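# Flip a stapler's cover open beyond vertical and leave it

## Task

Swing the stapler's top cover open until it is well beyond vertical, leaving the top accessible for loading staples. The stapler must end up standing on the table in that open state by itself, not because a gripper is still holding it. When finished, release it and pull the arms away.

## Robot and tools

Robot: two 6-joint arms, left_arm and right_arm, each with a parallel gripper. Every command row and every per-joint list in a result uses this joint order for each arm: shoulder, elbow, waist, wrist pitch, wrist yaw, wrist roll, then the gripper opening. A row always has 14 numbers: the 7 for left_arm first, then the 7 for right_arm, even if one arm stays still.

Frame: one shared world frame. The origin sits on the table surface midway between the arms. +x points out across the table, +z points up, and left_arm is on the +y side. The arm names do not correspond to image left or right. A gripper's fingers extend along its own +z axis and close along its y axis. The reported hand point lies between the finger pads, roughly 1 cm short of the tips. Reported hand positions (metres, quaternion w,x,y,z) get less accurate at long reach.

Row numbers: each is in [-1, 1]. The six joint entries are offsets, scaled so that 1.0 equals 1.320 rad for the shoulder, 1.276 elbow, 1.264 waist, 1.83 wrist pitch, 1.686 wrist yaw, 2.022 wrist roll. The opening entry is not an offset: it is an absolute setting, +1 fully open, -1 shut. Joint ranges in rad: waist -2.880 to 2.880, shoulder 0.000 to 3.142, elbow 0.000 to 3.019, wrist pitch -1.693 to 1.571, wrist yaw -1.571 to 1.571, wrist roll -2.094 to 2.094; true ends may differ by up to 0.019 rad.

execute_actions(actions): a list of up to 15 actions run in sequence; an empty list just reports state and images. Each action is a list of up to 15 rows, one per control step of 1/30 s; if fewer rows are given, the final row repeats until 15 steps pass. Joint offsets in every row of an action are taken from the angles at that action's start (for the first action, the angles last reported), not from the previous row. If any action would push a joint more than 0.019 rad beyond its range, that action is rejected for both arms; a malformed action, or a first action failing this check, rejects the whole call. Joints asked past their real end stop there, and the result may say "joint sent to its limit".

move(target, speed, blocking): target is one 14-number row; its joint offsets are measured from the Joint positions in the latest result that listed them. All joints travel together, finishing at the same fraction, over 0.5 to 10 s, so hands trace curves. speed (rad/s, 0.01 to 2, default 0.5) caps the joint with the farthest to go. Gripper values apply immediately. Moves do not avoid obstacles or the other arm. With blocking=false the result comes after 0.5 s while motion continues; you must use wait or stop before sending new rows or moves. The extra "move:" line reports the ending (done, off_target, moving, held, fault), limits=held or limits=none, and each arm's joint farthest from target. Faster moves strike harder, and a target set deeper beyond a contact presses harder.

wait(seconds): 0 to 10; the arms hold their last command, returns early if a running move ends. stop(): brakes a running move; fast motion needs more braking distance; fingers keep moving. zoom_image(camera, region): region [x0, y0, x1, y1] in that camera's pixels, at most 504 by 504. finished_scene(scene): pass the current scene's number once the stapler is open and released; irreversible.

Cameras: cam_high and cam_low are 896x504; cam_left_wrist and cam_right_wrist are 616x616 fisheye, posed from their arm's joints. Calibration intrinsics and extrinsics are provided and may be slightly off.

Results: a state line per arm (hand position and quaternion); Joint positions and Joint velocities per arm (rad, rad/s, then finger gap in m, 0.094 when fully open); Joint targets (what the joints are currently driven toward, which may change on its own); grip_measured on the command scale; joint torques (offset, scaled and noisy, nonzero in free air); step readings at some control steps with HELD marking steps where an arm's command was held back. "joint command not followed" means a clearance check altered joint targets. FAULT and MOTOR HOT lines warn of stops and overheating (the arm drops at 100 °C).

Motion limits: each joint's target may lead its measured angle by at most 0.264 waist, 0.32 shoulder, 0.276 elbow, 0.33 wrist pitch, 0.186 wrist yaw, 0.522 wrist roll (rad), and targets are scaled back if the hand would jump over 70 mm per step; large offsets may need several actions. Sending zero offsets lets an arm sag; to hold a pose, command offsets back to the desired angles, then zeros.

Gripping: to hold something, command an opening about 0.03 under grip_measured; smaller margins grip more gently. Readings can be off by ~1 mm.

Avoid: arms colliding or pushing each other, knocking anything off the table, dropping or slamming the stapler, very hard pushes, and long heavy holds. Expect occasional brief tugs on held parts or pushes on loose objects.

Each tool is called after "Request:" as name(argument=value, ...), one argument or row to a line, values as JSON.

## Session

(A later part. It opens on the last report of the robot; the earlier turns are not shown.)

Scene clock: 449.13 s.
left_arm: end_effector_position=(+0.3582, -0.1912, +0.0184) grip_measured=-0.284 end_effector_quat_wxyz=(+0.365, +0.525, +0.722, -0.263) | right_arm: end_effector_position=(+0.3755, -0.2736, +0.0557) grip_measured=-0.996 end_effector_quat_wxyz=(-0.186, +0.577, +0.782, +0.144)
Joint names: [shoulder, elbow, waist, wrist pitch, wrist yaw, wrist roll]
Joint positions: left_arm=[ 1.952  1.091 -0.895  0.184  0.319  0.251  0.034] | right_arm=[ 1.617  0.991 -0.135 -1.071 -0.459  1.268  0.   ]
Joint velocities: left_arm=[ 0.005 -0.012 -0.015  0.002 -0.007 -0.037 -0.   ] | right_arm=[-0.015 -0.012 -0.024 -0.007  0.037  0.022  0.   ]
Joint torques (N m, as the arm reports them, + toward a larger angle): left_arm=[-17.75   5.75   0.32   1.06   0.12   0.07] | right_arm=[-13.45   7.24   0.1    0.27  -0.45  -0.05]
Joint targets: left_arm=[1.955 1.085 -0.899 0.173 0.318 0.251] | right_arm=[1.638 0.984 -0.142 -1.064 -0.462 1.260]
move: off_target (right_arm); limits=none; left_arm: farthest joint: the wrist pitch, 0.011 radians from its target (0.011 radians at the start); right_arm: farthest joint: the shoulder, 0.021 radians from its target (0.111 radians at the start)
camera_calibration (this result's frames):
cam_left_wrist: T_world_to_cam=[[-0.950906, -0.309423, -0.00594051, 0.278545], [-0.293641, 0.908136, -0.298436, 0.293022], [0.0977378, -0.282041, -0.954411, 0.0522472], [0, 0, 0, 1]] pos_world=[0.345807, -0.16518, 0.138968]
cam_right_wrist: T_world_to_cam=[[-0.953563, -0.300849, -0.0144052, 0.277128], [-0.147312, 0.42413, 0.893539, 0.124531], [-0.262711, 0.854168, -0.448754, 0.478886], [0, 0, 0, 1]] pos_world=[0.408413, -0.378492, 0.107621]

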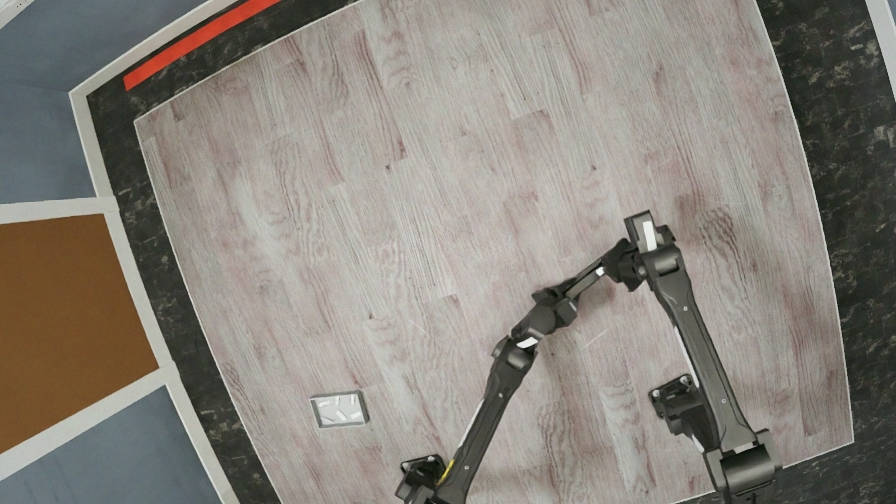

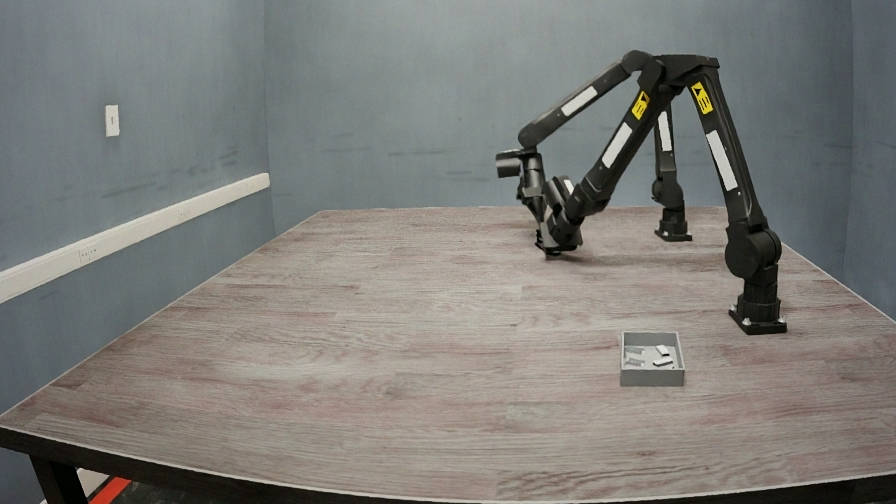

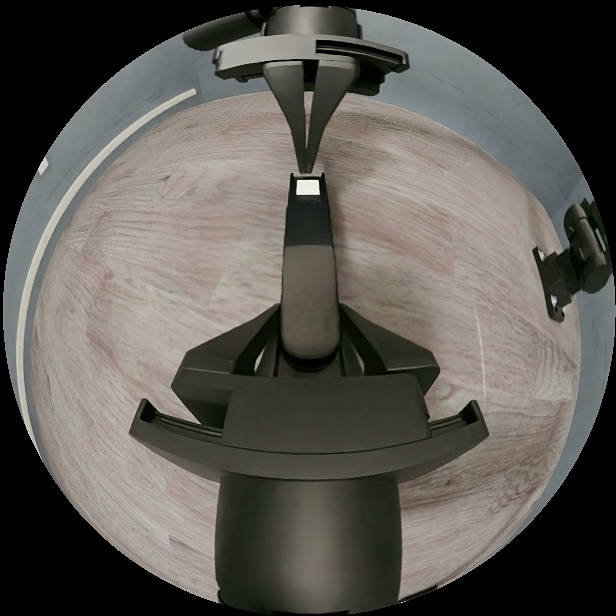

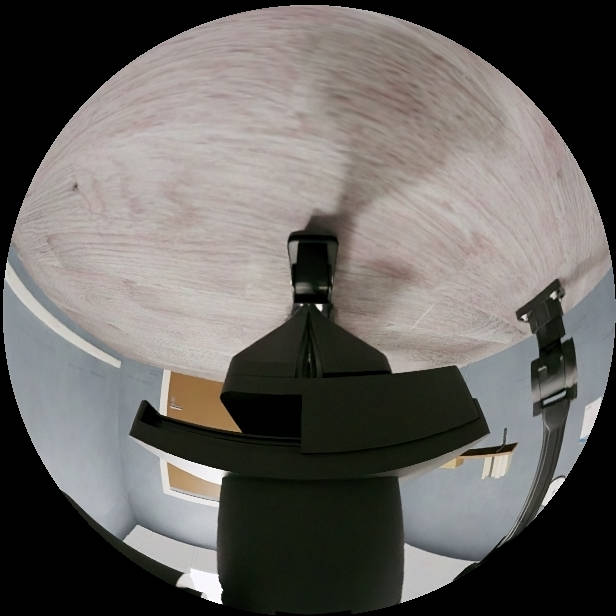

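Request:
execute_actions(
  actions=[
    [[0.0023,-0.0047,-0.0032,-0.006,-0.0006,0.0,-0.315, 0.031,-0.0055,-0.0055,0.0038,-0.0018,-0.004,-1]],
  ],
)

Request:
zoom_image(
  camera="cam_left_wrist",
  region=[250, 140, 370, 260],
)

Scene clock: 451.57 s.
left_arm: end_effector_position=(+0.3582, -0.1912, +0.0184) grip_measured=-0.284 end_effector_quat_wxyz=(+0.365, +0.525, +0.722, -0.263) | right_arm: end_effector_position=(+0.3746, -0.2735, +0.0512) grip_measured=-0.996 end_effector_quat_wxyz=(-0.191, +0.577, +0.781, +0.141)
Joint names: [shoulder, elbow, waist, wrist pitch, wrist yaw, wrist roll]
Joint positions: left_arm=[ 1.952  1.091 -0.895  0.184  0.319  0.251  0.034] | right_arm=[ 1.63   0.991 -0.135 -1.071 -0.46   1.268  0.   ]
Joint velocities: left_arm=[-0.005  0.012 -0.015  0.002  0.007 -0.051  0.001] | right_arm=[-0.005  0.007  0.015 -0.012 -0.007 -0.007  0.001]
Joint torques (N m, as the arm reports them, + toward a larger angle): left_arm=[-17.64   5.75   0.27   1.04   0.12   0.08] | right_arm=[-12.91   7.1    0.05   0.26  -0.44  -0.06]
Joint targets: left_arm=[1.955 1.085 -0.899 0.173 0.318 0.251] | right_arm=[1.658 0.984 -0.142 -1.064 -0.463 1.260]
Step readings (joint positions):
0: left_arm=[1.952 1.091 -0.895 0.184 0.319 0.251] | right_arm=[1.617 0.991 -0.135 -1.071 -0.460 1.268]
1: left_arm=[1.952 1.091 -0.895 0.184 0.319 0.251] | right_arm=[1.618 0.991 -0.135 -1.071 -0.460 1.268]
2: left_arm=[1.952 1.091 -0.895 0.184 0.319 0.251] | right_arm=[1.619 0.991 -0.135 -1.071 -0.460 1.268]
4: left_arm=[1.952 1.091 -0.895 0.184 0.319 0.251] | right_arm=[1.623 0.991 -0.135 -1.071 -0.460 1.268]
8: left_arm=[1.952 1.091 -0.895 0.184 0.319 0.251] | right_arm=[1.629 0.991 -0.135 -1.071 -0.460 1.268]
15: Joint positions above
camera_calibration (this result's frames):
cam_left_wrist: T_world_to_cam=[[-0.950906, -0.309423, -0.00594051, 0.278545], [-0.293641, 0.908136, -0.298436, 0.293022], [0.0977378, -0.282041, -0.954411, 0.0522472], [0, 0, 0, 1]] pos_world=[0.345807, -0.16518, 0.138968]
cam_right_wrist: T_world_to_cam=[[-0.953684, -0.300801, -0.00240512, 0.275594], [-0.136025, 0.424107, 0.895338, 0.124137], [-0.268298, 0.854197, -0.44538, 0.478479], [0, 0, 0, 1]] pos_world=[0.40809, -0.378464, 0.102624]

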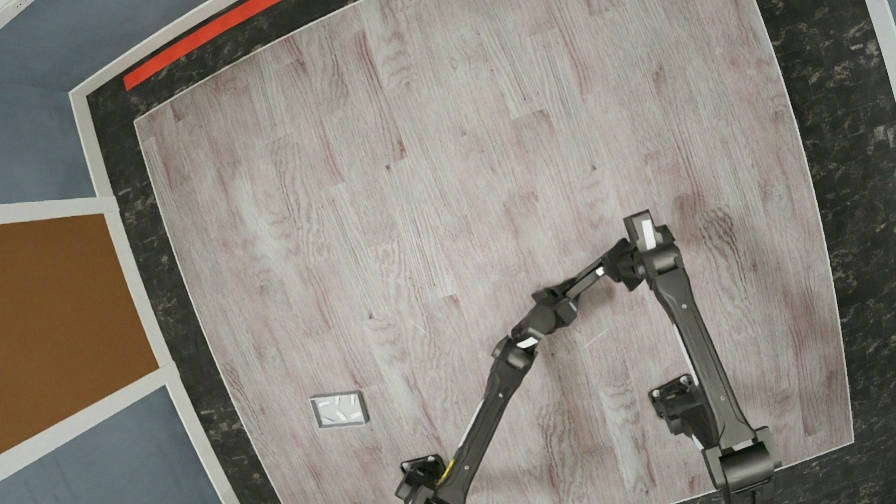

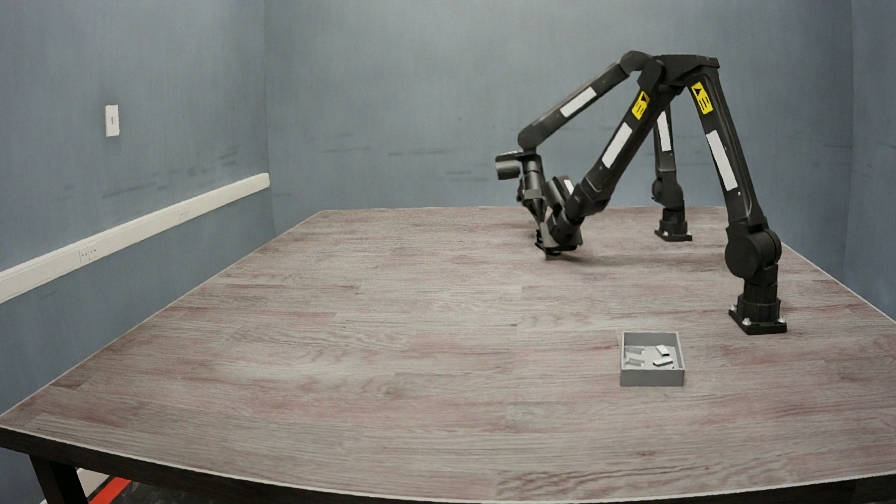

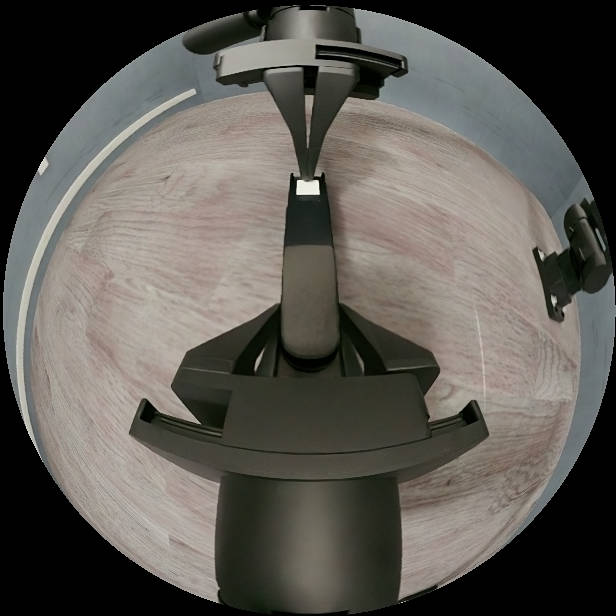

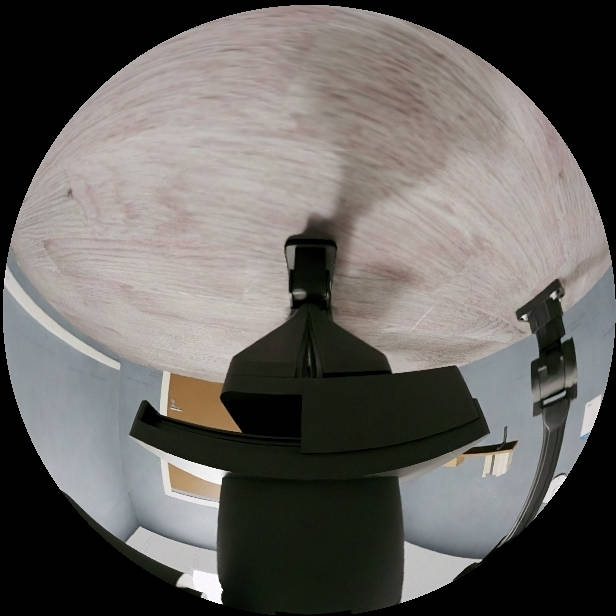

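Region (250, 140, 370, 260) of cam_left_wrist's 616x616 image, scaled by 4.200, with more detail than that image has.

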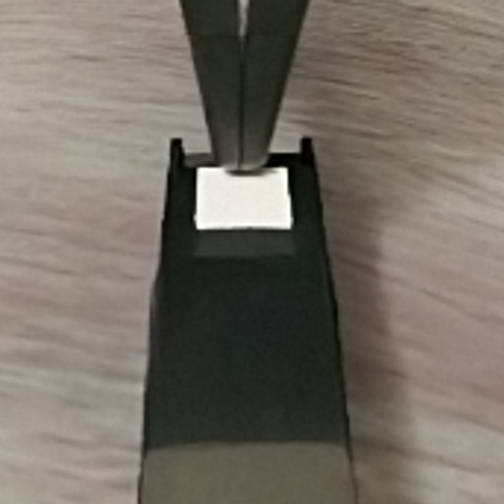

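Request:
execute_actions(
  actions=[
    [[0.0023,-0.0047,-0.0032,-0.006,-0.0006,0.0,-0.315, 0.021,-0.0055,-0.013,0.0038,-0.0018,-0.004,-1]],
    [[0.0023,-0.0047,-0.0032,-0.006,-0.0006,0.0,-0.315, 0.028,-0.0055,-0.0055,0.0038,-0.0018,-0.004,-1]],
  ],
)

Request:
zoom_image(
  camera="cam_left_wrist",
  region=[250, 140, 370, 260],
)

Scene clock: 456.43 s.
left_arm: end_effector_position=(+0.3582, -0.1912, +0.0184) grip_measured=-0.284 end_effector_quat_wxyz=(+0.365, +0.525, +0.722, -0.263) | right_arm: end_effector_position=(+0.3747, -0.2766, +0.0490) grip_measured=-0.996 end_effector_quat_wxyz=(-0.193, +0.581, +0.778, +0.140)
Joint names: [shoulder, elbow, waist, wrist pitch, wrist yaw, wrist roll]
Joint positions: left_arm=[ 1.952  1.091 -0.895  0.184  0.319  0.251  0.034] | right_arm=[ 1.636  0.991 -0.143 -1.071 -0.46   1.268  0.   ]
Joint velocities: left_arm=[ 0.005 -0.007 -0.024 -0.012  0.037  0.007  0.   ] | right_arm=[-0.005  0.002 -0.024 -0.007 -0.022 -0.066  0.001]
Joint torques (N m, as the arm reports them, + toward a larger angle): left_arm=[-17.7    5.75   0.35   1.09   0.12   0.09] | right_arm=[-12.57   7.03   0.24   0.24  -0.43  -0.05]
Joint targets: left_arm=[1.955 1.085 -0.899 0.173 0.318 0.251] | right_arm=[1.667 0.984 -0.150 -1.064 -0.463 1.260]
Step readings (joint positions; steps 1 to 15: 1st action; 16 to 30: 2nd action):
0: left_arm=[1.952 1.091 -0.895 0.184 0.319 0.251] | right_arm=[1.630 0.991 -0.135 -1.071 -0.460 1.268]
1: left_arm=[1.952 1.091 -0.895 0.184 0.319 0.251] | right_arm=[1.630 0.991 -0.135 -1.071 -0.460 1.268]
2: left_arm=[1.952 1.091 -0.895 0.184 0.319 0.251] | right_arm=[1.630 0.991 -0.136 -1.071 -0.460 1.268]
4: left_arm=[1.952 1.091 -0.895 0.184 0.319 0.251] | right_arm=[1.630 0.991 -0.138 -1.071 -0.460 1.268]
8: left_arm=[1.952 1.091 -0.895 0.184 0.319 0.251] | right_arm=[1.630 0.991 -0.143 -1.071 -0.460 1.268]
15: left_arm=[1.952 1.091 -0.895 0.184 0.319 0.251] | right_arm=[1.630 0.991 -0.143 -1.071 -0.460 1.268]
16: left_arm=[1.952 1.091 -0.895 0.184 0.319 0.251] | right_arm=[1.630 0.991 -0.143 -1.071 -0.460 1.268]
17: left_arm=[1.952 1.091 -0.895 0.184 0.319 0.251] | right_arm=[1.631 0.991 -0.143 -1.071 -0.460 1.268]
19: left_arm=[1.952 1.091 -0.895 0.184 0.319 0.251] | right_arm=[1.632 0.991 -0.143 -1.071 -0.460 1.268]
23: left_arm=[1.952 1.091 -0.895 0.184 0.319 0.251] | right_arm=[1.636 0.991 -0.143 -1.071 -0.460 1.268]
30: Joint positions above
camera_calibration (this result's frames):
cam_left_wrist: T_world_to_cam=[[-0.950906, -0.309423, -0.00594051, 0.278545], [-0.293641, 0.908136, -0.298436, 0.293022], [0.0977378, -0.282041, -0.954411, 0.0522472], [0, 0, 0, 1]] pos_world=[0.345807, -0.16518, 0.138968]
cam_right_wrist: T_world_to_cam=[[-0.956076, -0.2931, 0.00336008, 0.277601], [-0.127127, 0.424957, 0.896242, 0.124276], [-0.264116, 0.856448, -0.443552, 0.479111], [0, 0, 0, 1]] pos_world=[0.407748, -0.381781, 0.100197]

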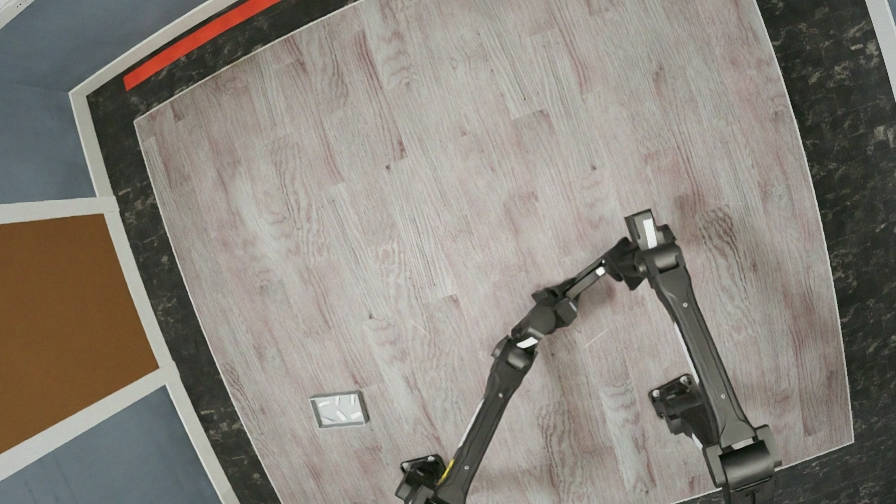

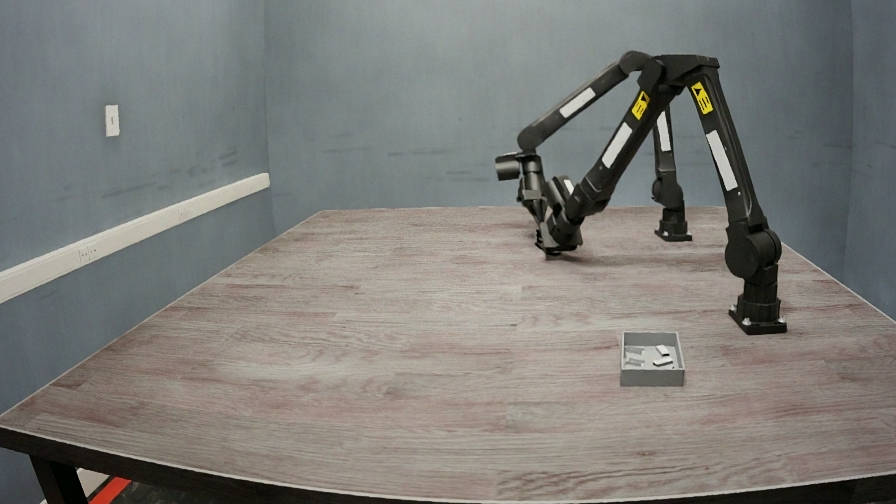

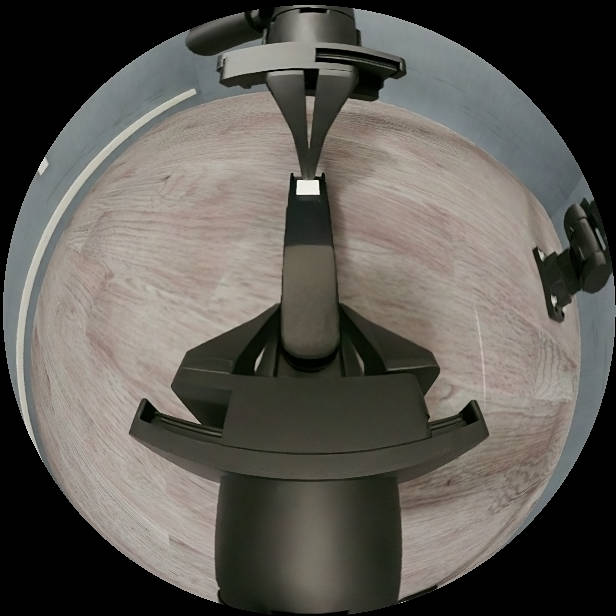

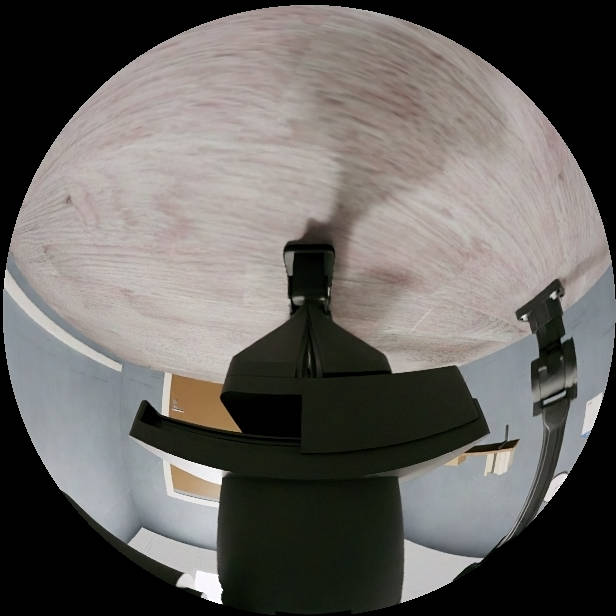

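Region (250, 140, 370, 260) of cam_left_wrist's 616x616 image, scaled by 4.200, with more detail than that image has.

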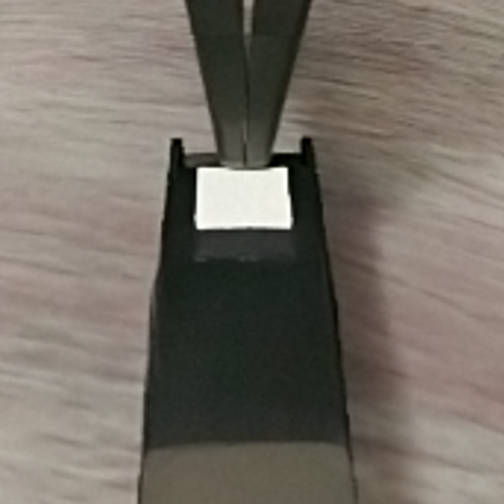

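Request:
execute_actions(
  actions=[
    [[0.0023,-0.0047,-0.0032,-0.006,-0.0006,0.0,-0.315, 0.028,-0.0055,-0.0055,0.0038,-0.0018,-0.004,-1]],
    [[0.0023,-0.0047,-0.0032,-0.006,-0.0006,0.0,-0.315, 0.022,-0.0055,0.016,0.0038,-0.0018,-0.004,-1]],
  ],
)

Request:
zoom_image(
  camera="cam_left_wrist",
  region=[250, 140, 370, 260],
)

Scene clock: 459.63 s.
left_arm: end_effector_position=(+0.3582, -0.1912, +0.0184) grip_measured=-0.284 end_effector_quat_wxyz=(+0.365, +0.525, +0.722, -0.263) | right_arm: end_effector_position=(+0.3746, -0.2759, +0.0489) grip_measured=-0.996 end_effector_quat_wxyz=(-0.193, +0.580, +0.779, +0.140)
Joint names: [shoulder, elbow, waist, wrist pitch, wrist yaw, wrist roll]
Joint positions: left_arm=[ 1.952  1.091 -0.895  0.184  0.319  0.251  0.034] | right_arm=[ 1.636  0.991 -0.141 -1.071 -0.461  1.268  0.   ]
Joint velocities: left_arm=[ 0.005 -0.007  0.005  0.007 -0.007 -0.007 -0.   ] | right_arm=[-0.024 -0.022 -0.005  0.007  0.051 -0.095 -0.   ]
Joint torques (N m, as the arm reports them, + toward a larger angle): left_arm=[-17.69   5.77   0.33   1.06   0.13   0.08] | right_arm=[-12.73   7.1    2.15   0.24  -0.45  -0.05]
Joint targets: left_arm=[1.955 1.085 -0.899 0.173 0.318 0.251] | right_arm=[1.665 0.984 -0.123 -1.064 -0.464 1.260]
Step readings (joint positions; steps 1 to 15: 1st action; 16 to 30: 2nd action):
0: left_arm=[1.952 1.091 -0.895 0.184 0.319 0.251] | right_arm=[1.636 0.991 -0.143 -1.071 -0.460 1.268]
1: left_arm=[1.952 1.091 -0.895 0.184 0.319 0.251] | right_arm=[1.636 0.991 -0.143 -1.071 -0.460 1.268]
2: left_arm=[1.952 1.091 -0.895 0.184 0.319 0.251] | right_arm=[1.636 0.991 -0.143 -1.071 -0.461 1.268]
4: left_arm=[1.952 1.091 -0.895 0.184 0.319 0.251] | right_arm=[1.636 0.991 -0.143 -1.071 -0.461 1.268]
8: left_arm=[1.952 1.091 -0.895 0.184 0.319 0.251] | right_arm=[1.636 0.991 -0.143 -1.071 -0.461 1.268]
15: left_arm=[1.952 1.091 -0.895 0.184 0.319 0.251] | right_arm=[1.636 0.991 -0.143 -1.071 -0.461 1.268]
16: left_arm=[1.952 1.091 -0.895 0.184 0.319 0.251] | right_arm=[1.636 0.991 -0.142 -1.071 -0.461 1.268]
17: left_arm=[1.952 1.091 -0.895 0.184 0.319 0.251] | right_arm=[1.636 0.991 -0.142 -1.071 -0.461 1.268]
19: left_arm=[1.952 1.091 -0.895 0.184 0.319 0.251] | right_arm=[1.636 0.991 -0.141 -1.071 -0.461 1.268]
23: left_arm=[1.952 1.091 -0.895 0.184 0.319 0.251] | right_arm=[1.636 0.991 -0.141 -1.071 -0.461 1.268]
30: Joint positions above
camera_calibration (this result's frames):
cam_left_wrist: T_world_to_cam=[[-0.950906, -0.309423, -0.00594051, 0.278545], [-0.293641, 0.908136, -0.298436, 0.293022], [0.0977378, -0.282041, -0.954411, 0.0522472], [0, 0, 0, 1]] pos_world=[0.345807, -0.16518, 0.138968]
cam_right_wrist: T_world_to_cam=[[-0.955642, -0.294507, 0.00362325, 0.277078], [-0.127403, 0.424439, 0.896449, 0.124031], [-0.265548, 0.856223, -0.443133, 0.478922], [0, 0, 0, 1]] pos_world=[0.407767, -0.381106, 0.100035]

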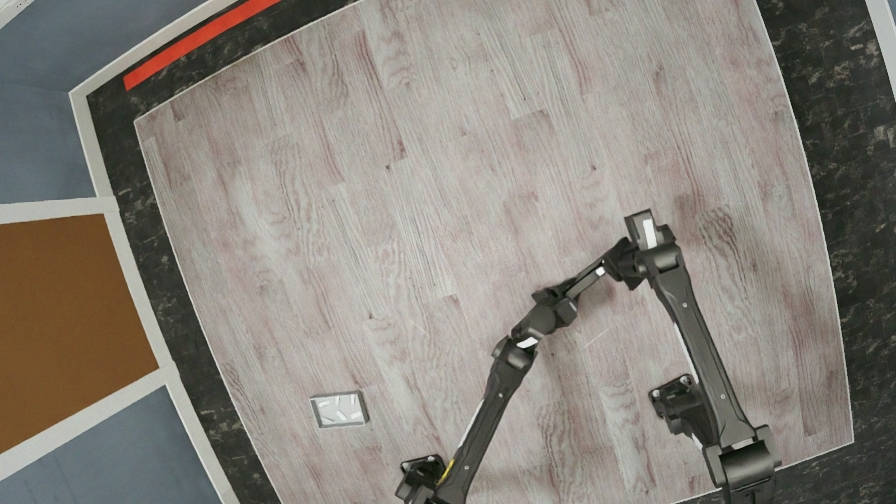

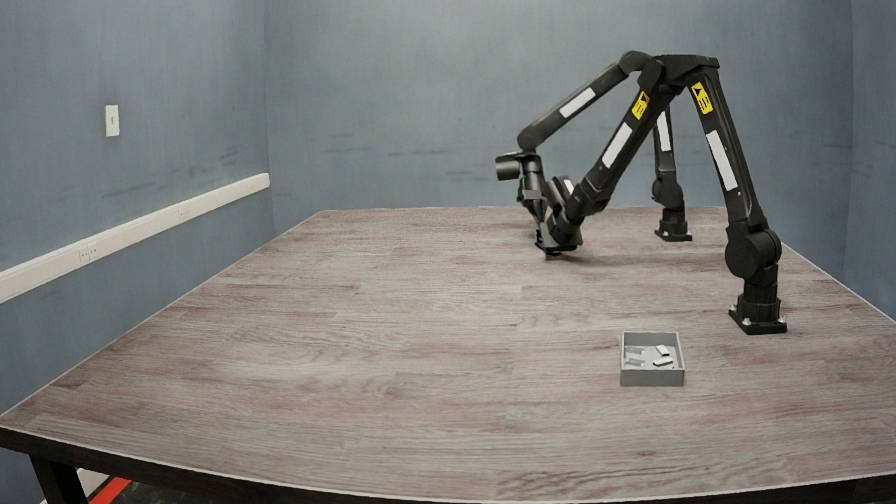

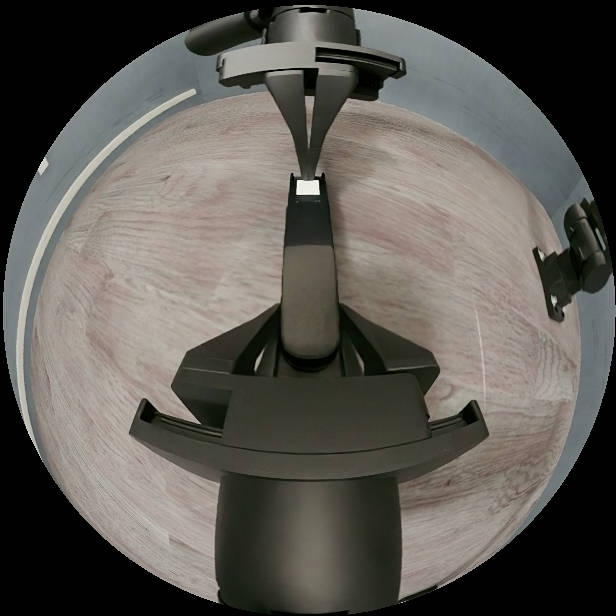

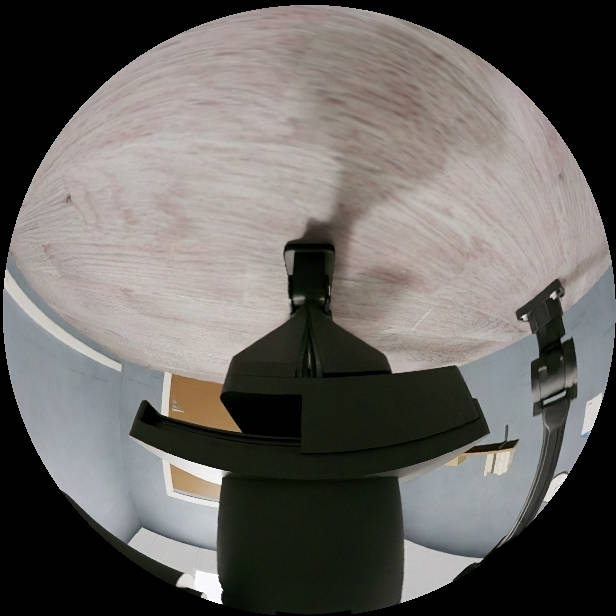

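Region (250, 140, 370, 260) of cam_left_wrist's 616x616 image, scaled by 4.200, with more detail than that image has.

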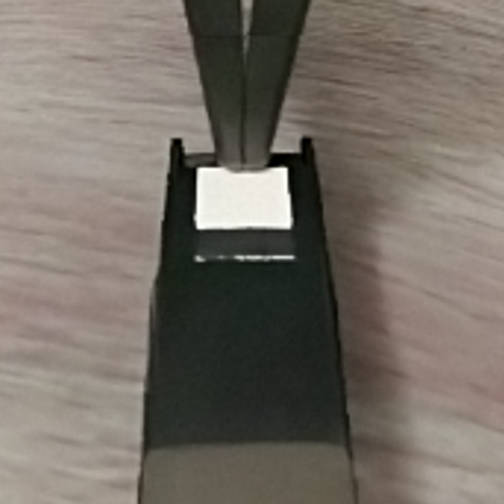

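Request:
execute_actions(
  actions=[
    [[0.0023,-0.0047,-0.0032,-0.006,-0.0006,0.0,-0.315, 0.034,-0.0055,0.032,0.0038,-0.0018,-0.004,-1]],
  ],
)

Request:
zoom_image(
  camera="cam_left_wrist",
  region=[250, 140, 370, 260],
)

Scene clock: 461.60 s.
left_arm: end_effector_position=(+0.3582, -0.1912, +0.0184) grip_measured=-0.284 end_effector_quat_wxyz=(+0.365, +0.525, +0.722, -0.263) | right_arm: end_effector_position=(+0.3741, -0.2740, +0.0487) grip_measured=-0.996 end_effector_quat_wxyz=(-0.193, +0.578, +0.781, +0.138)
Joint names: [shoulder, elbow, waist, wrist pitch, wrist yaw, wrist roll]
Joint positions: left_arm=[ 1.952  1.091 -0.895  0.184  0.319  0.251  0.034] | right_arm=[ 1.636  0.991 -0.135 -1.071 -0.459  1.268  0.   ]
Joint velocities: left_arm=[-0.024 -0.012 -0.015 -0.002  0.051 -0.007  0.001] | right_arm=[-0.005  0.002 -0.005  0.002 -0.037 -0.037 -0.001]
Joint torques (N m, as the arm reports them, + toward a larger angle): left_arm=[-17.62   5.76   0.08   1.11   0.12   0.06] | right_arm=[-11.34   7.11   3.5    0.25  -0.53  -0.05]
Joint targets: left_arm=[1.955 1.085 -0.899 0.173 0.318 0.251] | right_arm=[1.681 0.984 -0.100 -1.064 -0.464 1.260]
Step readings (joint positions):
0: left_arm=[1.952 1.091 -0.895 0.184 0.319 0.251] | right_arm=[1.636 0.991 -0.141 -1.071 -0.461 1.268]
1: left_arm=[1.952 1.091 -0.895 0.184 0.319 0.251] | right_arm=[1.636 0.991 -0.140 -1.071 -0.461 1.268]
2: left_arm=[1.952 1.091 -0.895 0.184 0.319 0.251] | right_arm=[1.636 0.991 -0.138 -1.071 -0.460 1.268]
4: left_arm=[1.952 1.091 -0.895 0.184 0.319 0.251] | right_arm=[1.636 0.991 -0.135 -1.071 -0.459 1.268]
8: left_arm=[1.952 1.091 -0.895 0.184 0.319 0.251] | right_arm=[1.636 0.991 -0.135 -1.071 -0.459 1.268]
15: Joint positions above
camera_calibration (this result's frames):
cam_left_wrist: T_world_to_cam=[[-0.950906, -0.309423, -0.00594051, 0.278545], [-0.293641, 0.908136, -0.298436, 0.293022], [0.0977378, -0.282041, -0.954411, 0.0522472], [0, 0, 0, 1]] pos_world=[0.345807, -0.16518, 0.138968]
cam_right_wrist: T_world_to_cam=[[-0.953859, -0.300227, 0.00414165, 0.274903], [-0.129992, 0.425357, 0.895641, 0.124546], [-0.270657, 0.853777, -0.444758, 0.478412], [0, 0, 0, 1]] pos_world=[0.407894, -0.378901, 0.10009]

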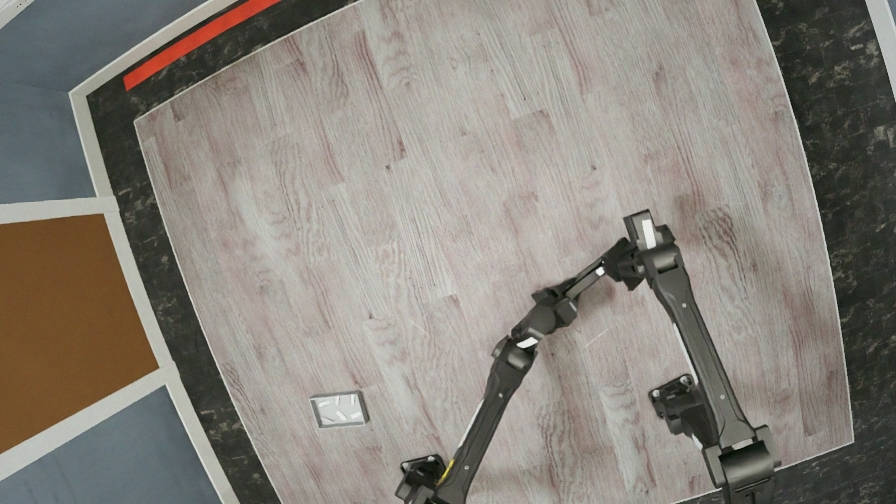

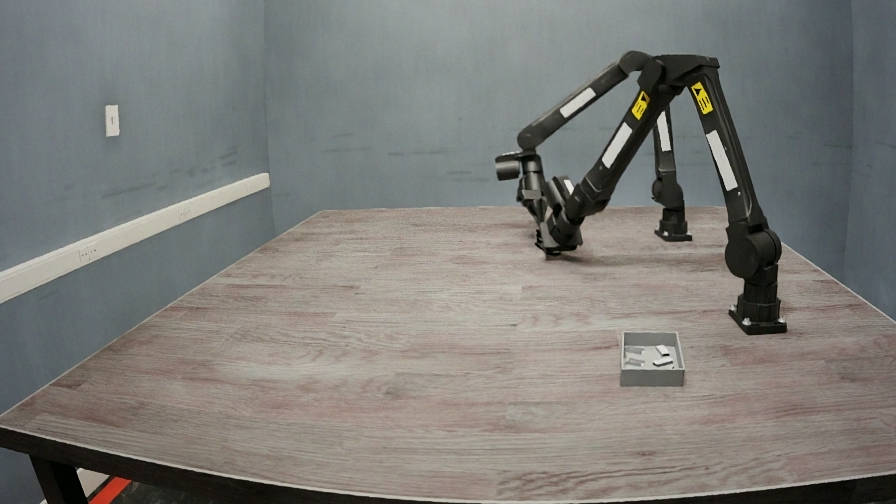

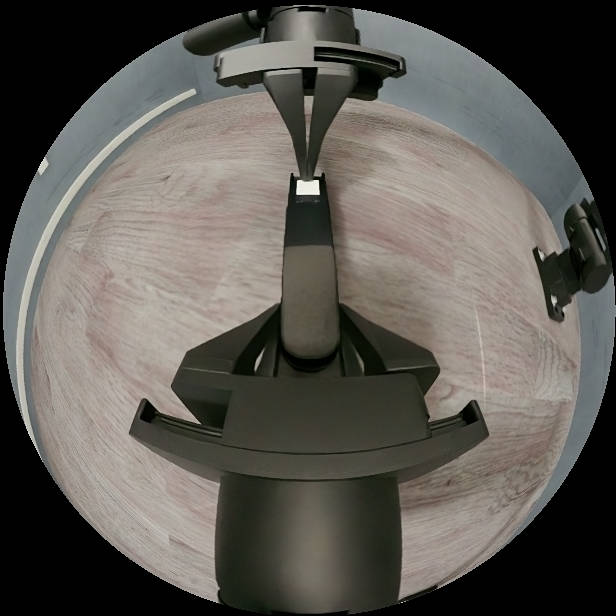

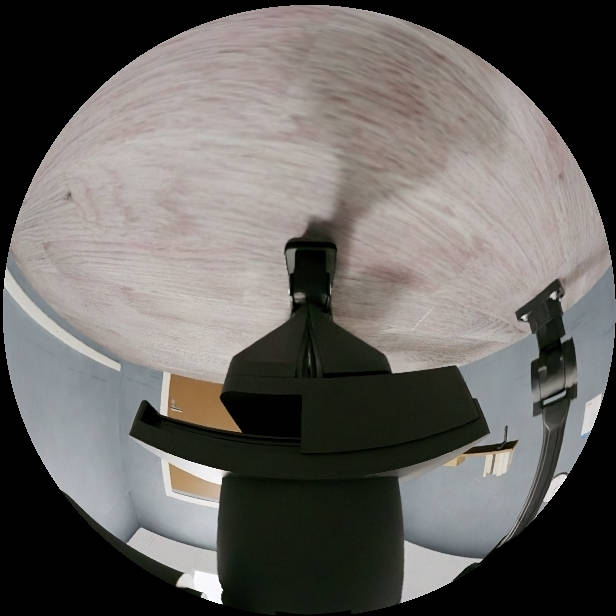

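Region (250, 140, 370, 260) of cam_left_wrist's 616x616 image, scaled by 4.200, with more detail than that image has.

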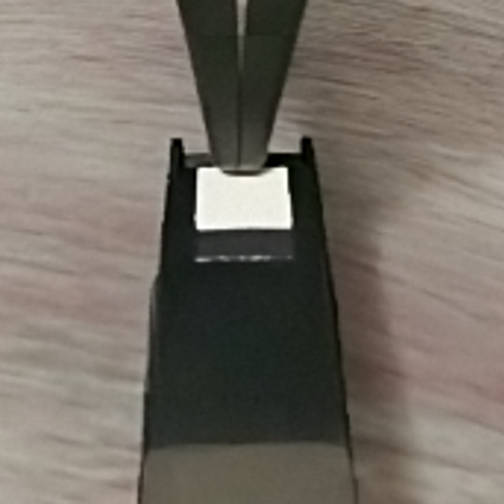

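Request:
execute_actions(
  actions=[
    [[0.0023,-0.0047,-0.0032,-0.006,-0.0006,0.0,-0.315, 0.04,-0.0055,0.047,0.0038,-0.005,-0.004,-1]],
  ],
)

Request:
zoom_image(
  camera="cam_left_wrist",
  region=[250, 140, 370, 260],
)

Scene clock: 464.67 s.
left_arm: end_effector_position=(+0.3582, -0.1912, +0.0184) grip_measured=-0.284 end_effector_quat_wxyz=(+0.365, +0.525, +0.722, -0.263) | right_arm: end_effector_position=(+0.3747, -0.2716, +0.0493) grip_measured=-0.996 end_effector_quat_wxyz=(-0.192, +0.575, +0.783, +0.138)
Joint names: [shoulder, elbow, waist, wrist pitch, wrist yaw, wrist roll]
Joint positions: left_arm=[ 1.952  1.091 -0.895  0.184  0.319  0.251  0.034] | right_arm=[ 1.636  0.994 -0.129 -1.071 -0.457  1.268  0.   ]
Joint velocities: left_arm=[ 0.015 -0.012 -0.005 -0.022 -0.022 -0.095  0.   ] | right_arm=[-0.005 -0.002 -0.005 -0.017 -0.037 -0.037  0.   ]
Joint torques (N m, as the arm reports them, + toward a larger angle): left_arm=[-17.77   5.76   0.25   1.1    0.13   0.08] | right_arm=[-10.65   6.89   4.97   0.26  -0.74  -0.05]
Joint targets: left_arm=[1.955 1.085 -0.899 0.173 0.318 0.251] | right_arm=[1.689 0.984 -0.076 -1.064 -0.467 1.260]
Step readings (joint positions):
0: left_arm=[1.952 1.091 -0.895 0.184 0.319 0.251] | right_arm=[1.636 0.991 -0.135 -1.071 -0.459 1.268]
1: left_arm=[1.952 1.091 -0.895 0.184 0.319 0.251] | right_arm=[1.636 0.991 -0.134 -1.071 -0.459 1.268]
2: left_arm=[1.952 1.091 -0.895 0.184 0.319 0.251] | right_arm=[1.636 0.991 -0.133 -1.071 -0.458 1.268]
4: left_arm=[1.952 1.091 -0.895 0.184 0.319 0.251] | right_arm=[1.636 0.993 -0.130 -1.071 -0.457 1.268]
8: left_arm=[1.952 1.091 -0.895 0.184 0.319 0.251] | right_arm=[1.636 0.994 -0.129 -1.071 -0.457 1.268]
15: Joint positions above
camera_calibration (this result's frames):
cam_left_wrist: T_world_to_cam=[[-0.950906, -0.309423, -0.00594051, 0.278545], [-0.293641, 0.908136, -0.298436, 0.293022], [0.0977378, -0.282041, -0.954411, 0.0522472], [0, 0, 0, 1]] pos_world=[0.345807, -0.16518, 0.138968]
cam_right_wrist: T_world_to_cam=[[-0.951716, -0.306973, 0.00198938, 0.273683], [-0.135437, 0.425697, 0.894673, 0.125217], [-0.275487, 0.851205, -0.446718, 0.477972], [0, 0, 0, 1]] pos_world=[0.409103, -0.376143, 0.100946]

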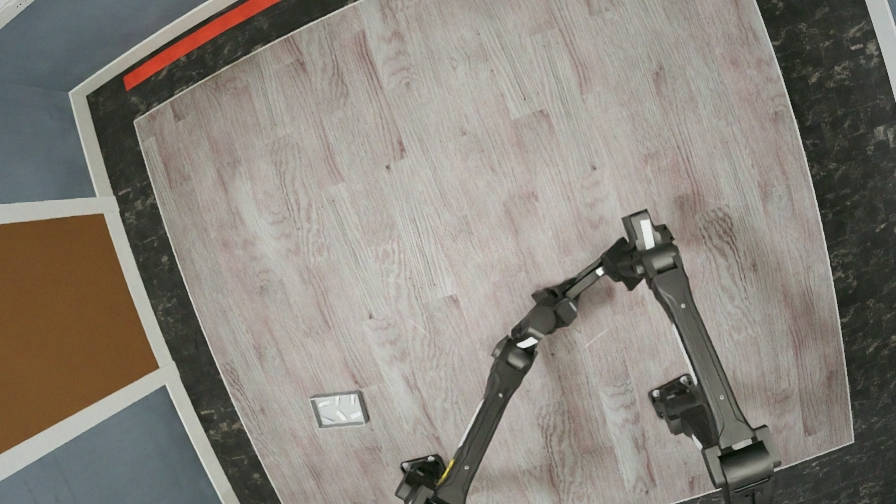

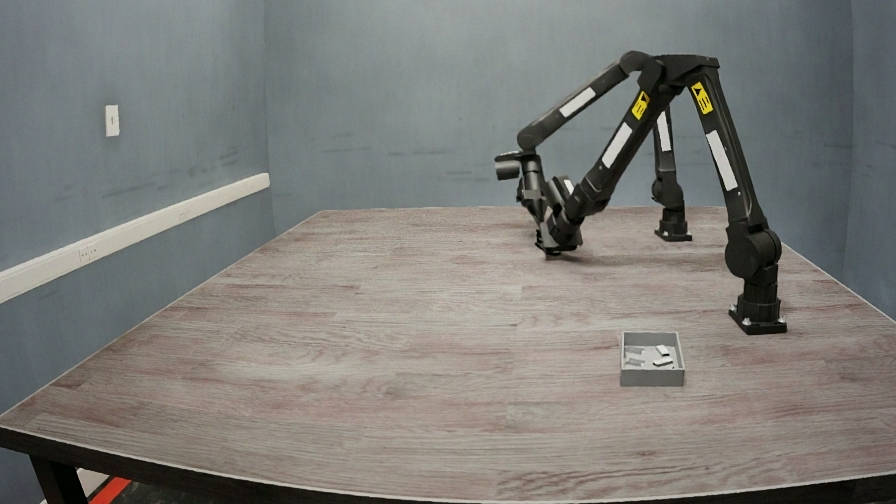

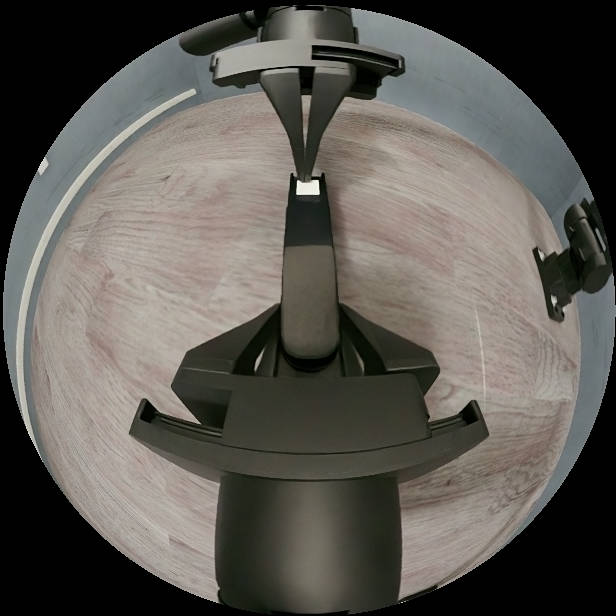

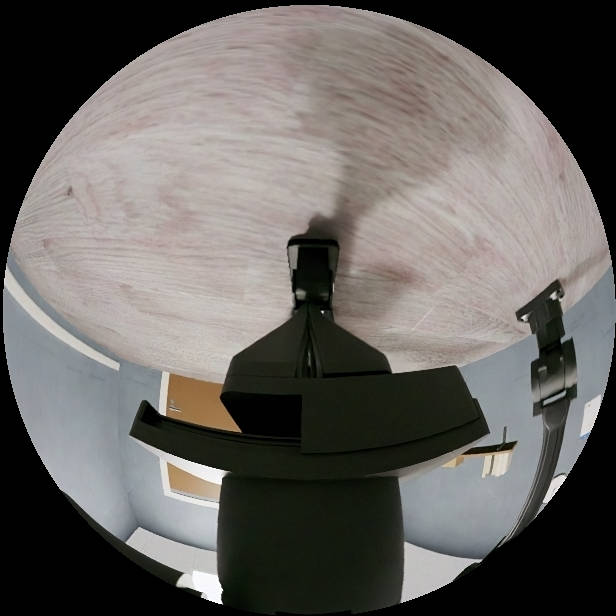

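Region (250, 140, 370, 260) of cam_left_wrist's 616x616 image, scaled by 4.200, with more detail than that image has.

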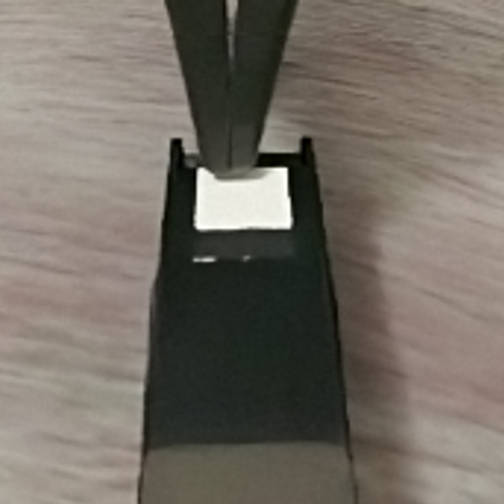

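Request:
move(
  target=[0.0023,-0.0047,-0.0032,-0.006,-0.0006,0.0,-0.315, -0.084,-0.008,-0.003,0.0,0.0,-0.004,-1],
  speed=0.3,
)

Scene clock: 482.13 s.
left_arm: end_effector_position=(+0.3582, -0.1912, +0.0184) grip_measured=-0.284 end_effector_quat_wxyz=(+0.365, +0.525, +0.722, -0.263) | right_arm: end_effector_position=(+0.3803, -0.2724, +0.0889) grip_measured=-0.996 end_effector_quat_wxyz=(-0.151, +0.568, +0.791, +0.170)
Joint names: [shoulder, elbow, waist, wrist pitch, wrist yaw, wrist roll]
Joint positions: left_arm=[ 1.952  1.091 -0.895  0.184  0.319  0.251  0.034] | right_arm=[ 1.526  0.991 -0.131 -1.071 -0.456  1.268  0.   ]
Joint velocities: left_arm=[-0.005 -0.002 -0.015  0.007  0.007 -0.022  0.001] | right_arm=[-0.005 -0.002 -0.005 -0.007 -0.007  0.007  0.   ]
Joint torques (N m, as the arm reports them, + toward a larger angle): left_arm=[-17.6    5.8    0.17   1.06   0.13   0.07] | right_arm=[-13.91   7.81   0.32   0.18  -0.35  -0.07]
Joint targets: left_arm=[1.955 1.085 -0.899 0.173 0.318 0.251] | right_arm=[1.525 0.984 -0.133 -1.071 -0.457 1.260]
move: done; limits=none; left_arm: farthest joint: the wrist pitch, 0.011 radians from its target (0.011 radians at the start); right_arm: farthest joint: the wrist roll, 0.008 radians from its target (0.008 radians at the start)
camera_calibration (this result's frames):
cam_left_wrist: T_world_to_cam=[[-0.950906, -0.309423, -0.00594051, 0.278545], [-0.293641, 0.908136, -0.298436, 0.293022], [0.0977378, -0.282041, -0.954411, 0.0522472], [0, 0, 0, 1]] pos_world=[0.345807, -0.16518, 0.138968]
cam_right_wrist: T_world_to_cam=[[-0.947141, -0.304732, -0.100311, 0.286654], [-0.22914, 0.423721, 0.876331, 0.127655], [-0.224542, 0.852994, -0.47115, 0.481186], [0, 0, 0, 1]] pos_world=[0.408799, -0.377186, 0.143598]

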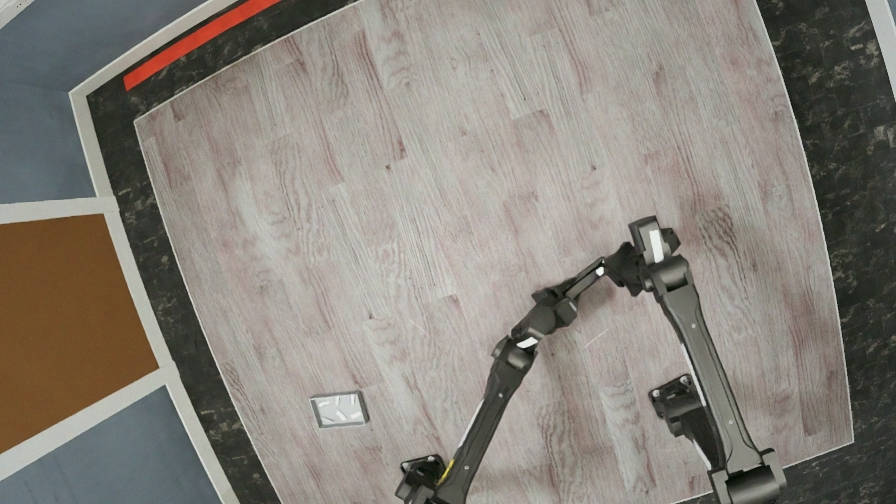

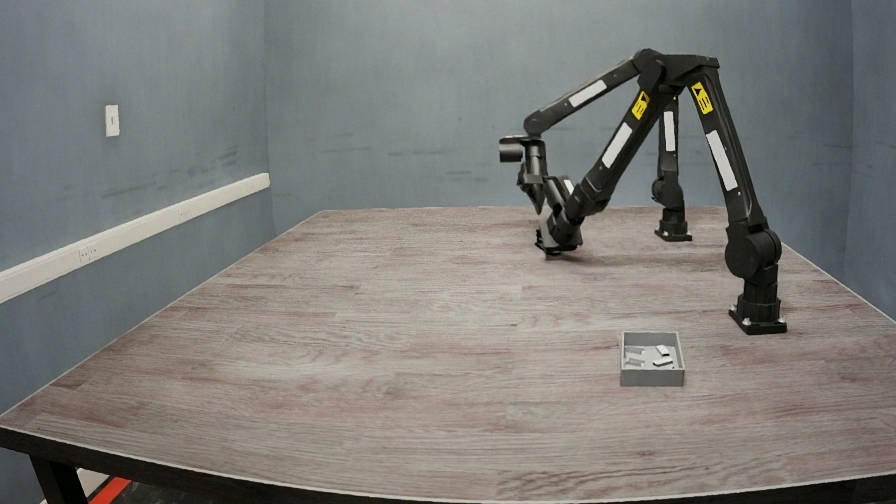

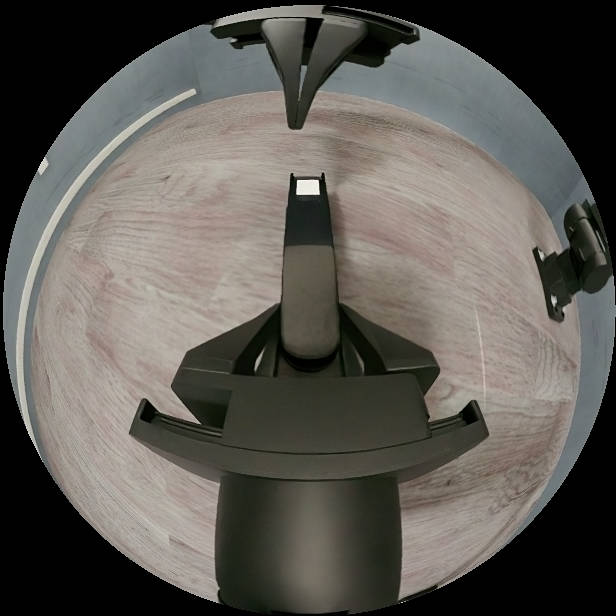

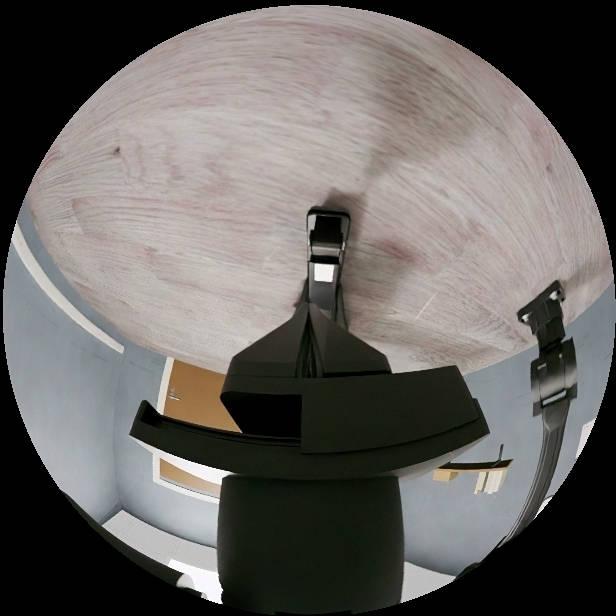

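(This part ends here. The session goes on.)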